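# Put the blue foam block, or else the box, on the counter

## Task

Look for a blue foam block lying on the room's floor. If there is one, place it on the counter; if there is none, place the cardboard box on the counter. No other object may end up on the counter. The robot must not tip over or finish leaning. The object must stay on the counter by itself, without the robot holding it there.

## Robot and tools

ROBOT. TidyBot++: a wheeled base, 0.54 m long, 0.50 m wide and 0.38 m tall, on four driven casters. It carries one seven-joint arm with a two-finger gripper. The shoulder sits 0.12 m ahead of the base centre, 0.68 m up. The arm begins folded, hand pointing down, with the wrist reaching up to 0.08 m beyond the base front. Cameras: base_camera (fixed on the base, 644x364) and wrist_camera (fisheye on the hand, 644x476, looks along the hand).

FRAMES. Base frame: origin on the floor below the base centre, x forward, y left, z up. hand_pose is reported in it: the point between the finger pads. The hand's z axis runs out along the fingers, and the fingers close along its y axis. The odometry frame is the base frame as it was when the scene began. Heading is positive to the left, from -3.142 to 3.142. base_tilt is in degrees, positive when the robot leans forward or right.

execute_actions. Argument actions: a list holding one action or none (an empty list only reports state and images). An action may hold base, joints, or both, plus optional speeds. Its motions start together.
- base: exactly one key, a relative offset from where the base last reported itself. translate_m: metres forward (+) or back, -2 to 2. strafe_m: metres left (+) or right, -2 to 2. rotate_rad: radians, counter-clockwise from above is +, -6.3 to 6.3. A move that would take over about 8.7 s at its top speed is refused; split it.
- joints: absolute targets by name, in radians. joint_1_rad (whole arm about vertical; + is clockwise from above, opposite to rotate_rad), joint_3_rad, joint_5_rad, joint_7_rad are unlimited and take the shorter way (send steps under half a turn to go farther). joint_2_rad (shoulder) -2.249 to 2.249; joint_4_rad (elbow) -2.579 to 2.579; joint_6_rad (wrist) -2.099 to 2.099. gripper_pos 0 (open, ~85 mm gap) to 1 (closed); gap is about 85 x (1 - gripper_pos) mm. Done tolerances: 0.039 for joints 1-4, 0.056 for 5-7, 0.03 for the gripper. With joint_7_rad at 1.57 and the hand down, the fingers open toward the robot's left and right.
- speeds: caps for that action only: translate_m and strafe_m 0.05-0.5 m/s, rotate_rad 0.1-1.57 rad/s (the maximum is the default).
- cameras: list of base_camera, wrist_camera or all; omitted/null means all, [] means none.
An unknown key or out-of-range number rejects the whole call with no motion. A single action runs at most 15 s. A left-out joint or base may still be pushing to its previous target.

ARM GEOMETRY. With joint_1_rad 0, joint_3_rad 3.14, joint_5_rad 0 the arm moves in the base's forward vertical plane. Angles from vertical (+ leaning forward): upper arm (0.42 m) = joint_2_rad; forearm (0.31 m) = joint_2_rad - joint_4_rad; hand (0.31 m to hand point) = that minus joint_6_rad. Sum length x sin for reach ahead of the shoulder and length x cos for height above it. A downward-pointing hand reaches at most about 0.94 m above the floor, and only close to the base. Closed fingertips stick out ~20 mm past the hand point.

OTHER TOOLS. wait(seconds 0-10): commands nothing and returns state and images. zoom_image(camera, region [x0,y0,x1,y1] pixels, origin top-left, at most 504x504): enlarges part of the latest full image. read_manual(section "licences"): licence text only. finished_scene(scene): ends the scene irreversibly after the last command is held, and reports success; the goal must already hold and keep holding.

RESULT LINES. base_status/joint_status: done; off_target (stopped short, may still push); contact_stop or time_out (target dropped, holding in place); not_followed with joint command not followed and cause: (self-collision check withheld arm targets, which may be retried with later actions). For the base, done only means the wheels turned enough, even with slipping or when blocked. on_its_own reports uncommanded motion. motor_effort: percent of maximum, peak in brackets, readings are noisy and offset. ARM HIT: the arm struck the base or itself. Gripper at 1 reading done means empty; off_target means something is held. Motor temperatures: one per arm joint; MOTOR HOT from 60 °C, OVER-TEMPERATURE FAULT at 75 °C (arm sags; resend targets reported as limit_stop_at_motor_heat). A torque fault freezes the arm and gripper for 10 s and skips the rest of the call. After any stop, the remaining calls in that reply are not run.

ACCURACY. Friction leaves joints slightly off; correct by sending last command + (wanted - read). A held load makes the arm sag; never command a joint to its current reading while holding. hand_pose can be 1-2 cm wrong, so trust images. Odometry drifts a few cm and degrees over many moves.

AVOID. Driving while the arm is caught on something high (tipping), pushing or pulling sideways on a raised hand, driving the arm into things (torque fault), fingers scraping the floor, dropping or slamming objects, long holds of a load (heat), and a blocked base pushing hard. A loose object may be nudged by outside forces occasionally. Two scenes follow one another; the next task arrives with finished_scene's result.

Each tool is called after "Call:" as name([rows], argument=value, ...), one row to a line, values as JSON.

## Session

Call:
execute_actions(actions=[])

Scene clock: 0.00 s.
Motor temperatures (°C, as the motors report them): [33 33 25 28 33 38 37]
base_odometry: x=+0.000 y=+0.000 heading=+0.000 (m, m, rad; odometry frame)
base_tilt: forward=-0.5 right=+0.7 (deg)
base_status: not commanded
joint_positions: joint_1_rad=-0.004 joint_2_rad=-0.393 joint_3_rad=+3.119 joint_4_rad=-2.504 joint_5_rad=+0.023 joint_6_rad=-0.880 joint_7_rad=+1.578 gripper_pos=+0.000
joint_status: not commanded
motor_effort: joint_1_rad=+1 joint_2_rad=+0 joint_3_rad=+0 joint_4_rad=+12 joint_5_rad=-1 joint_6_rad=+0 joint_7_rad=+1 (%)
hand_pose: x=+0.2739 y=-0.0009 z=+0.6008 quat_wxyz=(+0.013, +0.997, +0.023, +0.075) (m; base frame)
pictures: base_camera, wrist_camera
Images, in order (width x height): base_camera 644x364, wrist_camera 644x476.

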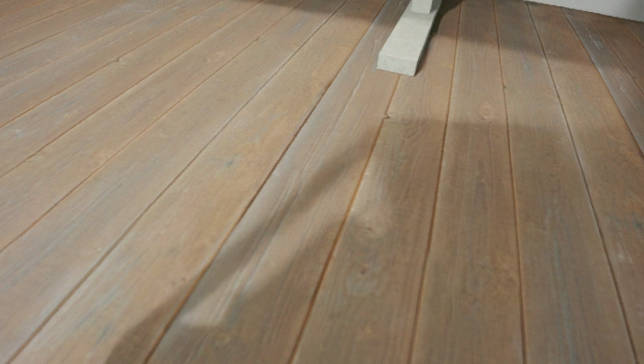

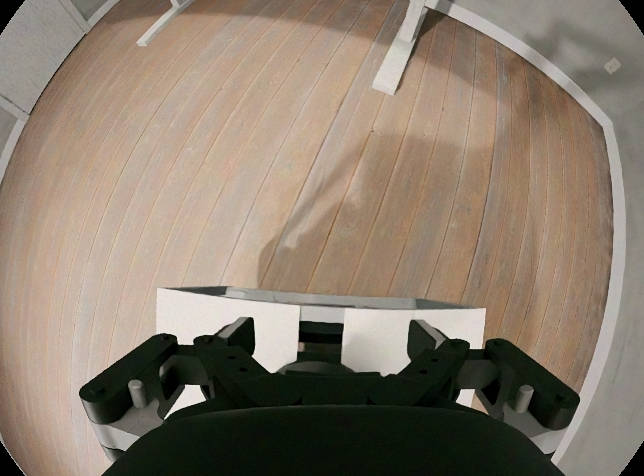

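Call:
execute_actions([
  {"base":{"rotate_rad":1.27},"joints":{"joint_2_rad":-0.5,"joint_4_rad":-1.2,"joint_6_rad":-1.4}},
])

Scene clock: 5.50 s.
Motor temperatures (°C, as the motors report them): [33 33 25 28 33 38 37]
base_odometry: x=+0.000 y=+0.000 heading=+1.269 (m, m, rad; odometry frame)
base_tilt: forward=-0.5 right=+0.7 (deg)
base_status: done
joint_positions: joint_1_rad=-0.004 joint_2_rad=-0.488 joint_3_rad=+3.119 joint_4_rad=-1.207 joint_5_rad=+0.023 joint_6_rad=-1.378 joint_7_rad=+1.578 gripper_pos=+0.000
joint_status: all done
motor_effort: joint_1_rad=+0(1) joint_2_rad=+1(6) joint_3_rad=+0(1) joint_4_rad=+15(19) joint_5_rad=+0(0) joint_6_rad=+8(7) joint_7_rad=+0(0) (%)
hand_pose: x=+0.3975 y=+0.0059 z=+1.1335 quat_wxyz=(+0.011, +0.867, +0.012, +0.499) (m; base frame)
pictures: base_camera, wrist_camera
Images, in order (width x height): base_camera 644x364, wrist_camera 644x476.

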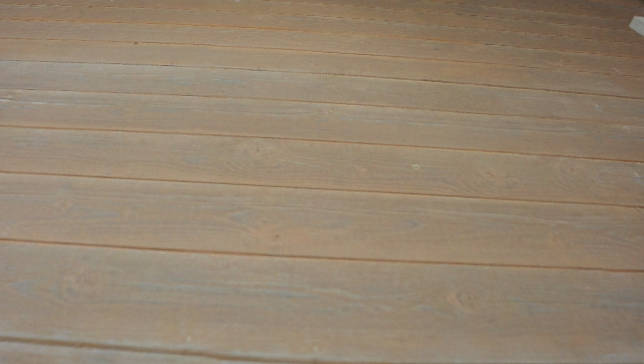

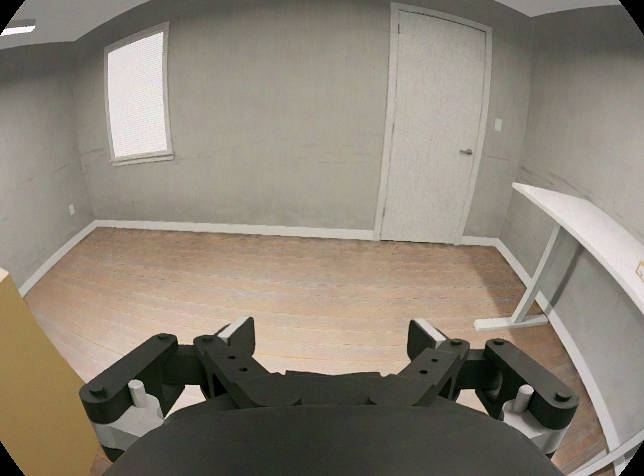

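Call:
execute_actions([
  {"base":{"translate_m":1.25},"joints":{"joint_1_rad":-2.0}},
])

Scene clock: 13.93 s.
Motor temperatures (°C, as the motors report them): [33 32 25 28 33 38 37]
base_odometry: x=+0.370 y=+1.194 heading=+1.270 (m, m, rad; odometry frame)
base_tilt: forward=-0.5 right=+0.6 (deg)
base_status: done
joint_positions: joint_1_rad=-1.983 joint_2_rad=-0.499 joint_3_rad=+3.119 joint_4_rad=-1.207 joint_5_rad=+0.023 joint_6_rad=-1.381 joint_7_rad=+1.578 gripper_pos=+0.000
joint_status: all done
motor_effort: joint_1_rad=+0(1) joint_2_rad=+2(5) joint_3_rad=+1(1) joint_4_rad=+15(15) joint_5_rad=+0(0) joint_6_rad=+8(8) joint_7_rad=+0(0) (%)
hand_pose: x=+0.0053 y=+0.2484 z=+1.1359 quat_wxyz=(-0.414, +0.465, +0.729, +0.285) (m; base frame)
pictures: base_camera, wrist_camera
Images, in order (width x height): base_camera 644x364, wrist_camera 644x476.

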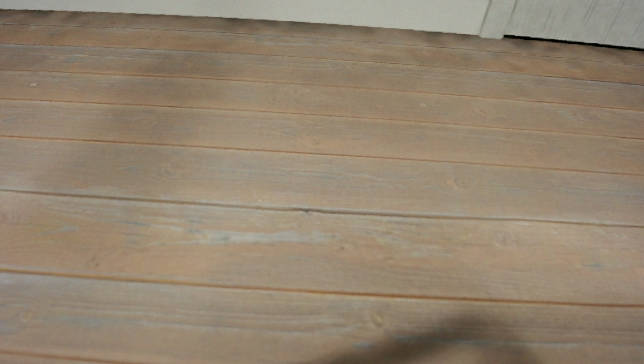

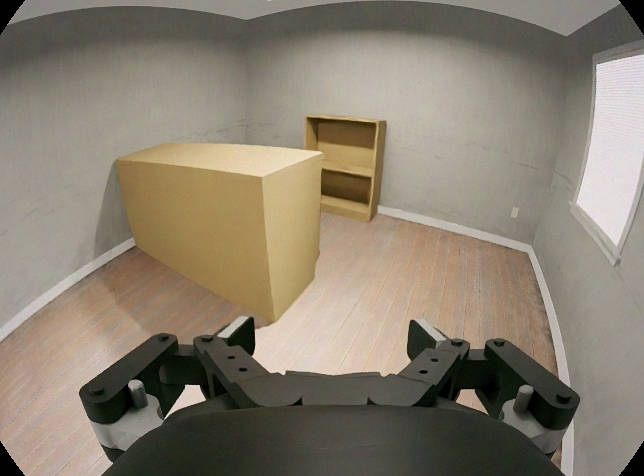

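Call:
execute_actions([
  {"base":{"strafe_m":1.8},"joints":{"joint_1_rad":-2.9}},
])

Scene clock: 22.97 s.
Motor temperatures (°C, as the motors report them): [33 32 25 28 33 38 37]
base_odometry: x=-1.349 y=+1.728 heading=+1.270 (m, m, rad; odometry frame)
base_tilt: forward=-0.5 right=+0.7 (deg)
base_status: done
joint_positions: joint_1_rad=-2.883 joint_2_rad=-0.501 joint_3_rad=+3.119 joint_4_rad=-1.206 joint_5_rad=+0.023 joint_6_rad=-1.382 joint_7_rad=+1.578 gripper_pos=+0.000
joint_status: all done
motor_effort: joint_1_rad=+0(1) joint_2_rad=+2(5) joint_3_rad=+0(1) joint_4_rad=+14(15) joint_5_rad=+0(0) joint_6_rad=+7(8) joint_7_rad=+1(0) (%)
hand_pose: x=-0.1453 y=+0.0652 z=+1.1365 quat_wxyz=(-0.497, +0.101, +0.858, +0.077) (m; base frame)
pictures: base_camera, wrist_camera
Images, in order (width x height): base_camera 644x364, wrist_camera 644x476.

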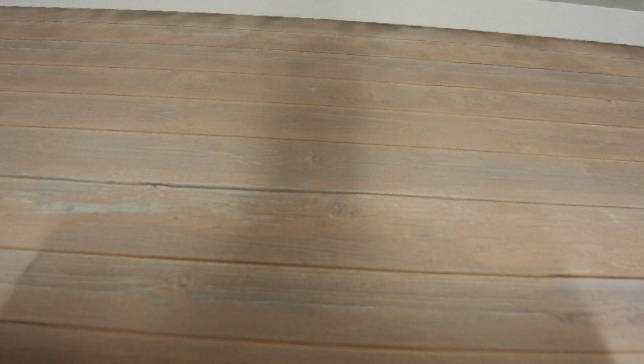

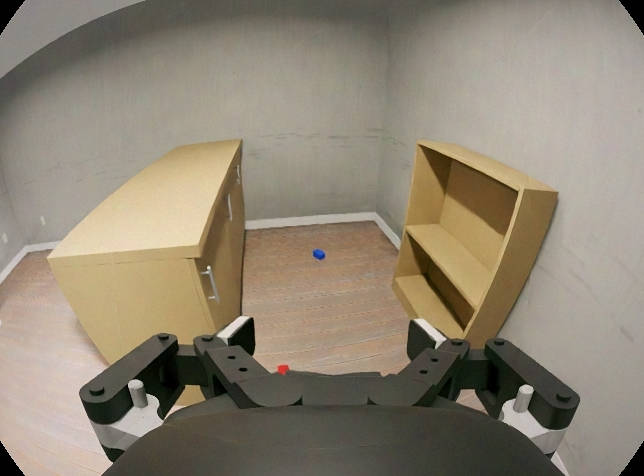

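Call:
execute_actions([
  {"base":{"strafe_m":0.42}},
], cameras=[])

Call:
execute_actions([
  {"base":{"rotate_rad":3.11},"joints":{"joint_1_rad":0.02,"joint_3_rad":3.155,"joint_5_rad":-0.02}},
])

Scene clock: 31.40 s.
Motor temperatures (°C, as the motors report them): [33 32 25 28 33 38 37]
base_odometry: x=-1.751 y=+1.853 heading=+1.270 (m, m, rad; odometry frame)
base_tilt: forward=-0.5 right=+0.6 (deg)
base_status: done
joint_positions: joint_1_rad=-2.883 joint_2_rad=-0.501 joint_3_rad=+3.120 joint_4_rad=-1.206 joint_5_rad=+0.023 joint_6_rad=-1.382 joint_7_rad=+1.578 gripper_pos=+0.000
joint_status: not commanded
motor_effort: joint_1_rad=+1(1) joint_2_rad=+2(4) joint_3_rad=+0(2) joint_4_rad=+15(15) joint_5_rad=+0(0) joint_6_rad=+7(8) joint_7_rad=+1(1) (%)
hand_pose: x=-0.1452 y=+0.0657 z=+1.1365 quat_wxyz=(-0.497, +0.102, +0.858, +0.077) (m; base frame)
pictures: none
No camera images: the call's "cameras" was empty. Leave "cameras" out to get every camera's image.

Scene clock: 35.17 s.
Motor temperatures (°C, as the motors report them): [33 32 25 28 33 38 37]
base_odometry: x=-1.751 y=+1.853 heading=-1.904 (m, m, rad; odometry frame)
base_tilt: forward=-0.5 right=+0.6 (deg)
base_status: done
joint_positions: joint_1_rad=+0.002 joint_2_rad=-0.501 joint_3_rad=+3.140 joint_4_rad=-1.206 joint_5_rad=+0.010 joint_6_rad=-1.382 joint_7_rad=+1.578 gripper_pos=+0.000
joint_status: all done
motor_effort: joint_1_rad=+0(1) joint_2_rad=+2(4) joint_3_rad=+0(1) joint_4_rad=+14(15) joint_5_rad=-1(1) joint_6_rad=+8(8) joint_7_rad=+0(1) (%)
hand_pose: x=+0.3915 y=-0.0017 z=+1.1365 quat_wxyz=(+0.007, +0.864, +0.001, +0.503) (m; base frame)
pictures: base_camera, wrist_camera
Images, in order (width x height): base_camera 644x364, wrist_camera 644x476.

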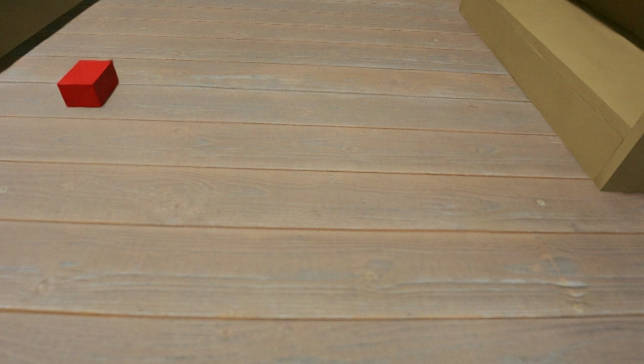

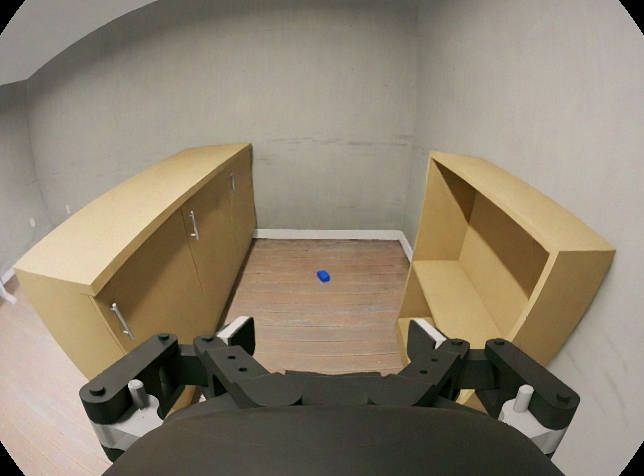

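Call:
execute_actions([
  {"base":{"translate_m":1.27},"joints":{"joint_2_rad":1.26,"joint_4_rad":-1.57,"joint_6_rad":-0.30}},
])

Scene clock: 44.23 s.
Motor temperatures (°C, as the motors report them): [33 32 25 28 33 38 37]
base_odometry: x=-2.165 y=+0.652 heading=-1.903 (m, m, rad; odometry frame)
base_tilt: forward=-0.5 right=+0.6 (deg)
base_status: done
joint_positions: joint_1_rad=+0.002 joint_2_rad=+1.255 joint_3_rad=+3.141 joint_4_rad=-1.562 joint_5_rad=+0.009 joint_6_rad=-0.317 joint_7_rad=+1.578 gripper_pos=+0.000
joint_status: all done
motor_effort: joint_1_rad=+1(0) joint_2_rad=-38(44) joint_3_rad=-1(1) joint_4_rad=+5(15) joint_5_rad=-1(1) joint_6_rad=+0(8) joint_7_rad=+1(0) (%)
hand_pose: x=+0.6215 y=+0.0001 z=+0.2031 quat_wxyz=(+0.001, +1.000, +0.007, +0.004) (m; base frame)
pictures: base_camera, wrist_camera
Images, in order (width x height): base_camera 644x364, wrist_camera 644x476.

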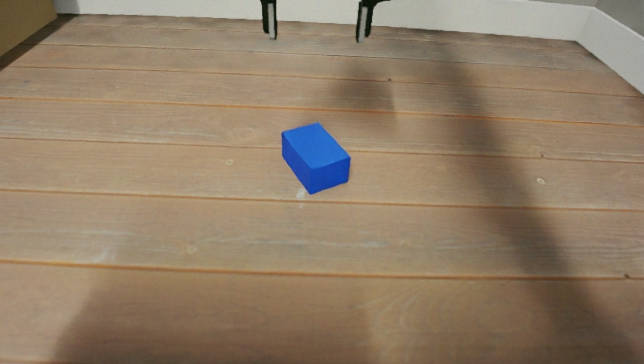

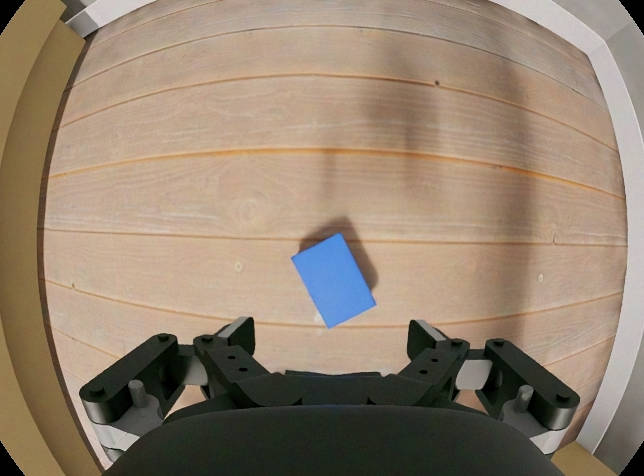

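Call:
execute_actions([
  {"joints":{"joint_2_rad":1.555,"joint_4_rad":-1.31,"joint_6_rad":-0.24,"joint_7_rad":2.105}},
])

Scene clock: 50.83 s.
Motor temperatures (°C, as the motors report them): [33 32 25 28 33 38 37]
base_odometry: x=-2.165 y=+0.652 heading=-1.903 (m, m, rad; odometry frame)
base_tilt: forward=-0.5 right=+0.7 (deg)
base_status: not commanded
joint_positions: joint_1_rad=+0.002 joint_2_rad=+1.557 joint_3_rad=+3.141 joint_4_rad=-1.321 joint_5_rad=+0.009 joint_6_rad=-0.261 joint_7_rad=+2.071 gripper_pos=+0.000
joint_status: all done
motor_effort: joint_1_rad=+0(0) joint_2_rad=-39(41) joint_3_rad=-1(1) joint_4_rad=+4(6) joint_5_rad=-1(1) joint_6_rad=+0(1) joint_7_rad=+0(0) (%)
hand_pose: x=+0.6224 y=+0.0003 z=+0.0730 quat_wxyz=(+0.001, +0.968, +0.250, +0.001) (m; base frame)
pictures: base_camera, wrist_camera
Images, in order (width x height): base_camera 644x364, wrist_camera 644x476.

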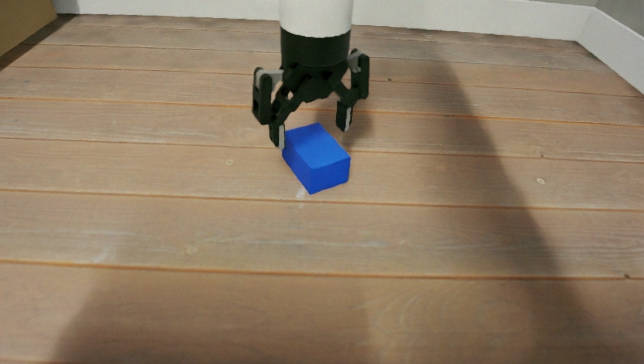

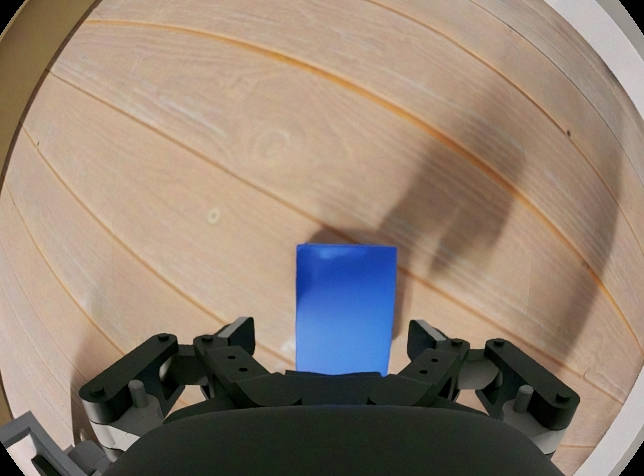

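Call:
execute_actions([
  {"joints":{"joint_2_rad":1.612,"joint_4_rad":-1.245}},
], cameras=["wrist_camera"])

Scene clock: 56.93 s.
Motor temperatures (°C, as the motors report them): [33 33 25 28 33 38 37]
base_odometry: x=-2.165 y=+0.652 heading=-1.903 (m, m, rad; odometry frame)
base_tilt: forward=-0.5 right=+0.7 (deg)
base_status: not commanded
joint_positions: joint_1_rad=+0.002 joint_2_rad=+1.600 joint_3_rad=+3.141 joint_4_rad=-1.250 joint_5_rad=+0.009 joint_6_rad=-0.259 joint_7_rad=+2.071 gripper_pos=+0.000
joint_status: all done
motor_effort: joint_1_rad=+0(0) joint_2_rad=-40(42) joint_3_rad=-1(1) joint_4_rad=+5(6) joint_5_rad=+0(0) joint_6_rad=+1(1) joint_7_rad=+1(0) (%)
hand_pose: x=+0.6399 y=+0.0002 z=+0.0571 quat_wxyz=(+0.005, +0.968, +0.250, +0.015) (m; base frame)
pictures: wrist_camera
Images, in order (width x height): wrist_camera 644x476.

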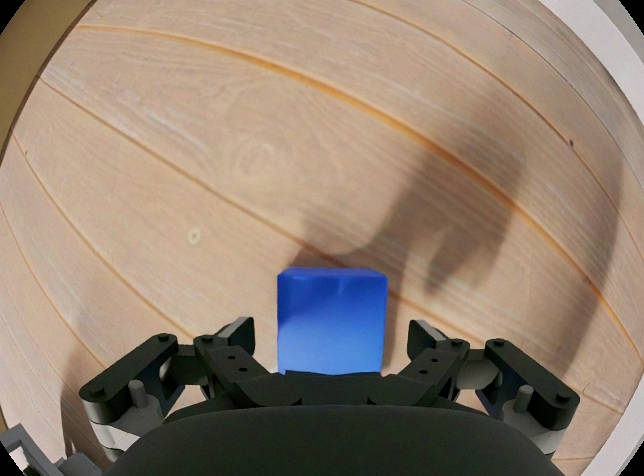

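Call:
execute_actions([
  {"joints":{"joint_2_rad":1.668,"joint_4_rad":-1.19}},
], cameras=["wrist_camera"])

Call:
execute_actions([
  {"joints":{"gripper_pos":1.0}},
])

Scene clock: 60.73 s.
Motor temperatures (°C, as the motors report them): [33 33 25 28 33 38 37]
base_odometry: x=-2.165 y=+0.652 heading=-1.903 (m, m, rad; odometry frame)
base_tilt: forward=-0.5 right=+0.6 (deg)
base_status: not commanded
joint_positions: joint_1_rad=+0.002 joint_2_rad=+1.660 joint_3_rad=+3.141 joint_4_rad=-1.195 joint_5_rad=+0.009 joint_6_rad=-0.259 joint_7_rad=+2.071 gripper_pos=+0.000
joint_status: all done
motor_effort: joint_1_rad=+1(1) joint_2_rad=-39(41) joint_3_rad=-1(1) joint_4_rad=+5(6) joint_5_rad=-1(1) joint_6_rad=+1(1) joint_7_rad=+1(1) (%)
hand_pose: x=+0.6354 y=+0.0002 z=+0.0315 quat_wxyz=(+0.004, +0.968, +0.250, +0.013) (m; base frame)
pictures: wrist_camera
Images, in order (width x height): wrist_camera 644x476.

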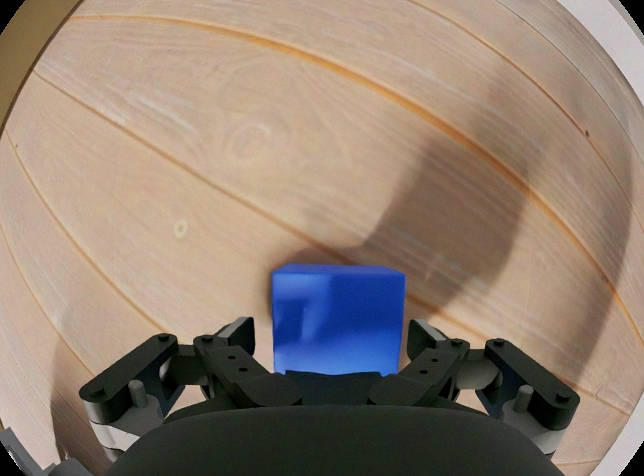

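Scene clock: 62.13 s.
Motor temperatures (°C, as the motors report them): [33 33 25 28 33 38 37]
base_odometry: x=-2.165 y=+0.652 heading=-1.903 (m, m, rad; odometry frame)
base_tilt: forward=-0.5 right=+0.7 (deg)
base_status: not commanded
joint_positions: joint_1_rad=+0.002 joint_2_rad=+1.658 joint_3_rad=+3.141 joint_4_rad=-1.196 joint_5_rad=+0.009 joint_6_rad=-0.260 joint_7_rad=+2.071 gripper_pos=+0.402
joint_status: gripper_pos off_target (ended at +0.402, target +1.000)
motor_effort: joint_1_rad=+1(0) joint_2_rad=-37(40) joint_3_rad=-1(1) joint_4_rad=+6(11) joint_5_rad=-1(1) joint_6_rad=+2(7) joint_7_rad=+0(0) (%)
hand_pose: x=+0.6362 y=+0.0002 z=+0.0328 quat_wxyz=(+0.004, +0.968, +0.250, +0.013) (m; base frame)
pictures: base_camera, wrist_camera
Images, in order (width x height): base_camera 644x364, wrist_camera 644x476.

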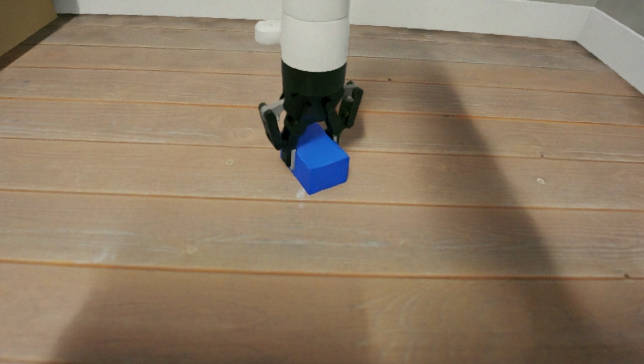

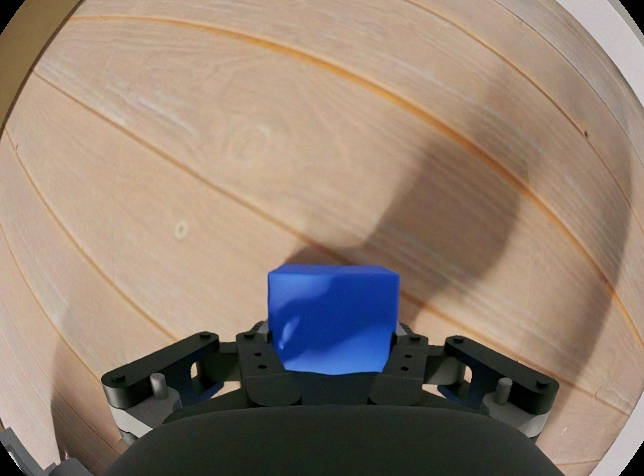

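Call:
execute_actions([
  {"base":{"strafe_m":0.1},"joints":{"joint_1_rad":-0.35,"joint_2_rad":0.24,"joint_4_rad":-1.37,"joint_6_rad":0.02,"joint_7_rad":1.54}},
], cameras=["wrist_camera"])

Scene clock: 70.37 s.
Motor temperatures (°C, as the motors report them): [33 33 25 28 33 38 37]
base_odometry: x=-2.070 y=+0.619 heading=-1.903 (m, m, rad; odometry frame)
base_tilt: forward=-0.5 right=+0.6 (deg)
base_status: done
joint_positions: joint_1_rad=-0.331 joint_2_rad=+0.245 joint_3_rad=+3.149 joint_4_rad=-1.361 joint_5_rad=+0.009 joint_6_rad=-0.001 joint_7_rad=+1.578 gripper_pos=+0.402
joint_status: all done
motor_effort: joint_1_rad=+0(3) joint_2_rad=-29(47) joint_3_rad=+0(2) joint_4_rad=+21(21) joint_5_rad=-1(1) joint_6_rad=+9(9) joint_7_rad=+0(1) (%)
hand_pose: x=+0.8079 y=+0.2337 z=+1.0675 quat_wxyz=(-0.106, +0.709, +0.122, +0.686) (m; base frame)
pictures: wrist_camera
Images, in order (width x height): wrist_camera 644x476.

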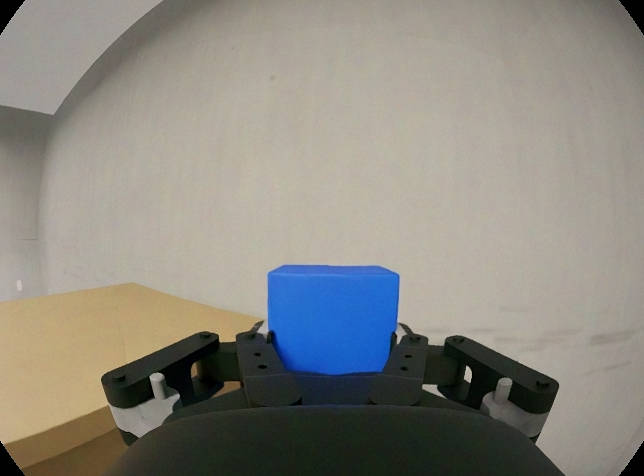

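Call:
execute_actions([
  {"joints":{"joint_1_rad":-1.58,"joint_2_rad":0.31,"joint_6_rad":0.08,"joint_7_rad":1.52}},
], cameras=["wrist_camera"])

Call:
execute_actions([
  {"joints":{"joint_2_rad":0.39,"joint_6_rad":0.16}},
], cameras=["wrist_camera"])

Scene clock: 78.83 s.
Motor temperatures (°C, as the motors report them): [33 33 25 28 33 38 37]
base_odometry: x=-2.070 y=+0.619 heading=-1.904 (m, m, rad; odometry frame)
base_tilt: forward=-0.5 right=+0.6 (deg)
base_status: not commanded
joint_positions: joint_1_rad=-1.569 joint_2_rad=+0.295 joint_3_rad=+3.150 joint_4_rad=-1.362 joint_5_rad=+0.009 joint_6_rad=+0.056 joint_7_rad=+1.559 gripper_pos=+0.402
joint_status: all done
motor_effort: joint_1_rad=+0(3) joint_2_rad=-31(32) joint_3_rad=+0(1) joint_4_rad=+20(21) joint_5_rad=+0(1) joint_6_rad=+9(9) joint_7_rad=+1(1) (%)
hand_pose: x=+0.1239 y=+0.7469 z=+1.0480 quat_wxyz=(-0.490, +0.510, +0.505, +0.495) (m; base frame)
pictures: wrist_camera
Images, in order (width x height): wrist_camera 644x476.

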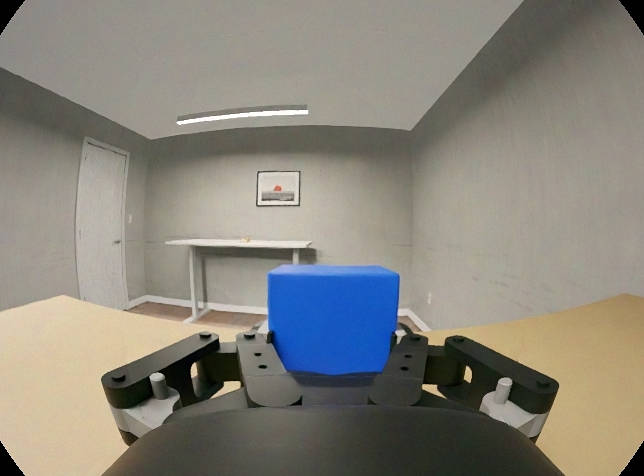

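Scene clock: 79.83 s.
Motor temperatures (°C, as the motors report them): [33 33 25 28 33 38 37]
base_odometry: x=-2.070 y=+0.619 heading=-1.904 (m, m, rad; odometry frame)
base_tilt: forward=-0.5 right=+0.6 (deg)
base_status: not commanded
joint_positions: joint_1_rad=-1.569 joint_2_rad=+0.393 joint_3_rad=+3.150 joint_4_rad=-1.369 joint_5_rad=+0.009 joint_6_rad=+0.138 joint_7_rad=+1.559 gripper_pos=+0.402
joint_status: all done
motor_effort: joint_1_rad=+0(1) joint_2_rad=-35(37) joint_3_rad=+0(0) joint_4_rad=+21(22) joint_5_rad=-1(1) joint_6_rad=+9(9) joint_7_rad=+0(1) (%)
hand_pose: x=+0.1236 y=+0.7807 z=+0.9946 quat_wxyz=(-0.485, +0.515, +0.511, +0.489) (m; base frame)
pictures: wrist_camera
Images, in order (width x height): wrist_camera 644x476.

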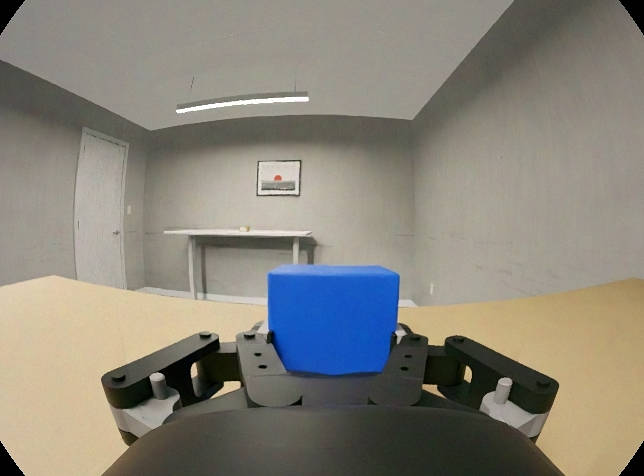

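Call:
execute_actions([
  {"joints":{"joint_2_rad":0.43,"joint_6_rad":0.18}},
], cameras=[])

Scene clock: 84.90 s.
Motor temperatures (°C, as the motors report them): [33 33 25 28 33 38 37]
base_odometry: x=-2.070 y=+0.619 heading=-1.904 (m, m, rad; odometry frame)
base_tilt: forward=-0.5 right=+0.6 (deg)
base_status: not commanded
joint_positions: joint_1_rad=-1.569 joint_2_rad=+0.424 joint_3_rad=+3.150 joint_4_rad=-1.369 joint_5_rad=+0.009 joint_6_rad=+0.158 joint_7_rad=+1.559 gripper_pos=+0.402
joint_status: all done
motor_effort: joint_1_rad=+0(0) joint_2_rad=-36(38) joint_3_rad=+0(0) joint_4_rad=+21(21) joint_5_rad=+0(1) joint_6_rad=+9(10) joint_7_rad=+1(1) (%)
hand_pose: x=+0.1236 y=+0.7906 z=+0.9757 quat_wxyz=(-0.481, +0.518, +0.514, +0.486) (m; base frame)
pictures: none
No camera images: the call's "cameras" was empty. Leave "cameras" out to get every camera's image.

Call:
execute_actions([
  {"joints":{"joint_2_rad":0.46}},
], cameras=[])

Scene clock: 88.13 s.
Motor temperatures (°C, as the motors report them): [33 33 25 28 33 38 37]
base_odometry: x=-2.070 y=+0.619 heading=-1.904 (m, m, rad; odometry frame)
base_tilt: forward=-0.5 right=+0.6 (deg)
base_status: not commanded
joint_positions: joint_1_rad=-1.569 joint_2_rad=+0.435 joint_3_rad=+3.150 joint_4_rad=-1.367 joint_5_rad=+0.009 joint_6_rad=+0.166 joint_7_rad=+1.558 gripper_pos=+0.402
joint_status: all done
motor_effort: joint_1_rad=+0(1) joint_2_rad=-33(36) joint_3_rad=+0(0) joint_4_rad=+19(21) joint_5_rad=-1(1) joint_6_rad=+8(9) joint_7_rad=+0(1) (%)
hand_pose: x=+0.1236 y=+0.7940 z=+0.9708 quat_wxyz=(-0.481, +0.518, +0.514, +0.485) (m; base frame)
pictures: none
No camera images: the call's "cameras" was empty. Leave "cameras" out to get every camera's image.

Contact. Release and retreat.

Call:
execute_actions([
  {"joints":{"gripper_pos":0.0,"joint_2_rad":0.437}},
], cameras=["wrist_camera"])

Call:
execute_actions([
  {"joints":{"joint_2_rad":0.15,"joint_6_rad":-0.1}},
], cameras=["wrist_camera"])

Scene clock: 94.33 s.
Motor temperatures (°C, as the motors report them): [33 33 25 28 34 38 37]
base_odometry: x=-2.070 y=+0.619 heading=-1.904 (m, m, rad; odometry frame)
base_tilt: forward=-0.5 right=+0.6 (deg)
base_status: not commanded
joint_positions: joint_1_rad=-1.569 joint_2_rad=+0.435 joint_3_rad=+3.150 joint_4_rad=-1.368 joint_5_rad=+0.009 joint_6_rad=+0.166 joint_7_rad=+1.558 gripper_pos=+0.000
joint_status: all done
motor_effort: joint_1_rad=+1(0) joint_2_rad=-35(35) joint_3_rad=+0(0) joint_4_rad=+20(20) joint_5_rad=-1(0) joint_6_rad=+9(9) joint_7_rad=+1(0) (%)
hand_pose: x=+0.1236 y=+0.7939 z=+0.9709 quat_wxyz=(-0.482, +0.518, +0.514, +0.485) (m; base frame)
pictures: wrist_camera
Images, in order (width x height): wrist_camera 644x476.

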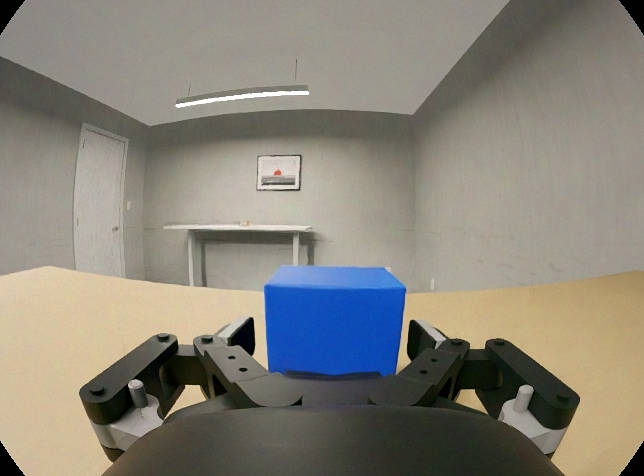

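Scene clock: 95.93 s.
Motor temperatures (°C, as the motors report them): [33 33 25 28 34 38 37]
base_odometry: x=-2.070 y=+0.619 heading=-1.904 (m, m, rad; odometry frame)
base_tilt: forward=-0.5 right=+0.6 (deg)
base_status: not commanded
joint_positions: joint_1_rad=-1.569 joint_2_rad=+0.144 joint_3_rad=+3.150 joint_4_rad=-1.367 joint_5_rad=+0.009 joint_6_rad=-0.079 joint_7_rad=+1.558 gripper_pos=+0.000
joint_status: all done
motor_effort: joint_1_rad=+0(1) joint_2_rad=-26(38) joint_3_rad=+0(0) joint_4_rad=+20(21) joint_5_rad=-1(1) joint_6_rad=+8(9) joint_7_rad=+0(1) (%)
hand_pose: x=+0.1242 y=+0.6857 z=+1.1105 quat_wxyz=(-0.493, +0.508, +0.502, +0.497) (m; base frame)
pictures: wrist_camera
Images, in order (width x height): wrist_camera 644x476.

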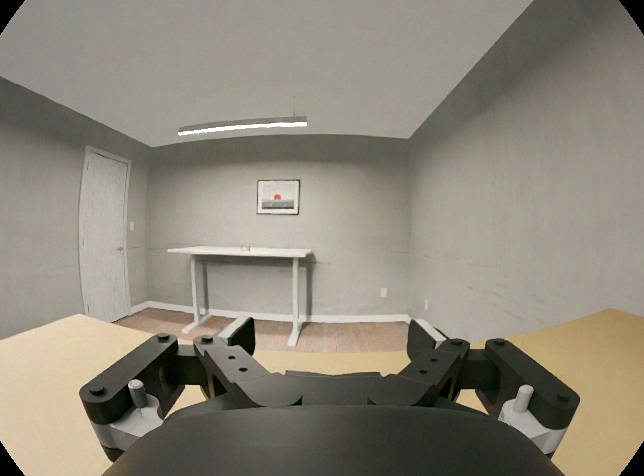

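Call:
finished_scene(scene=2)

The scene is finished: the task was done.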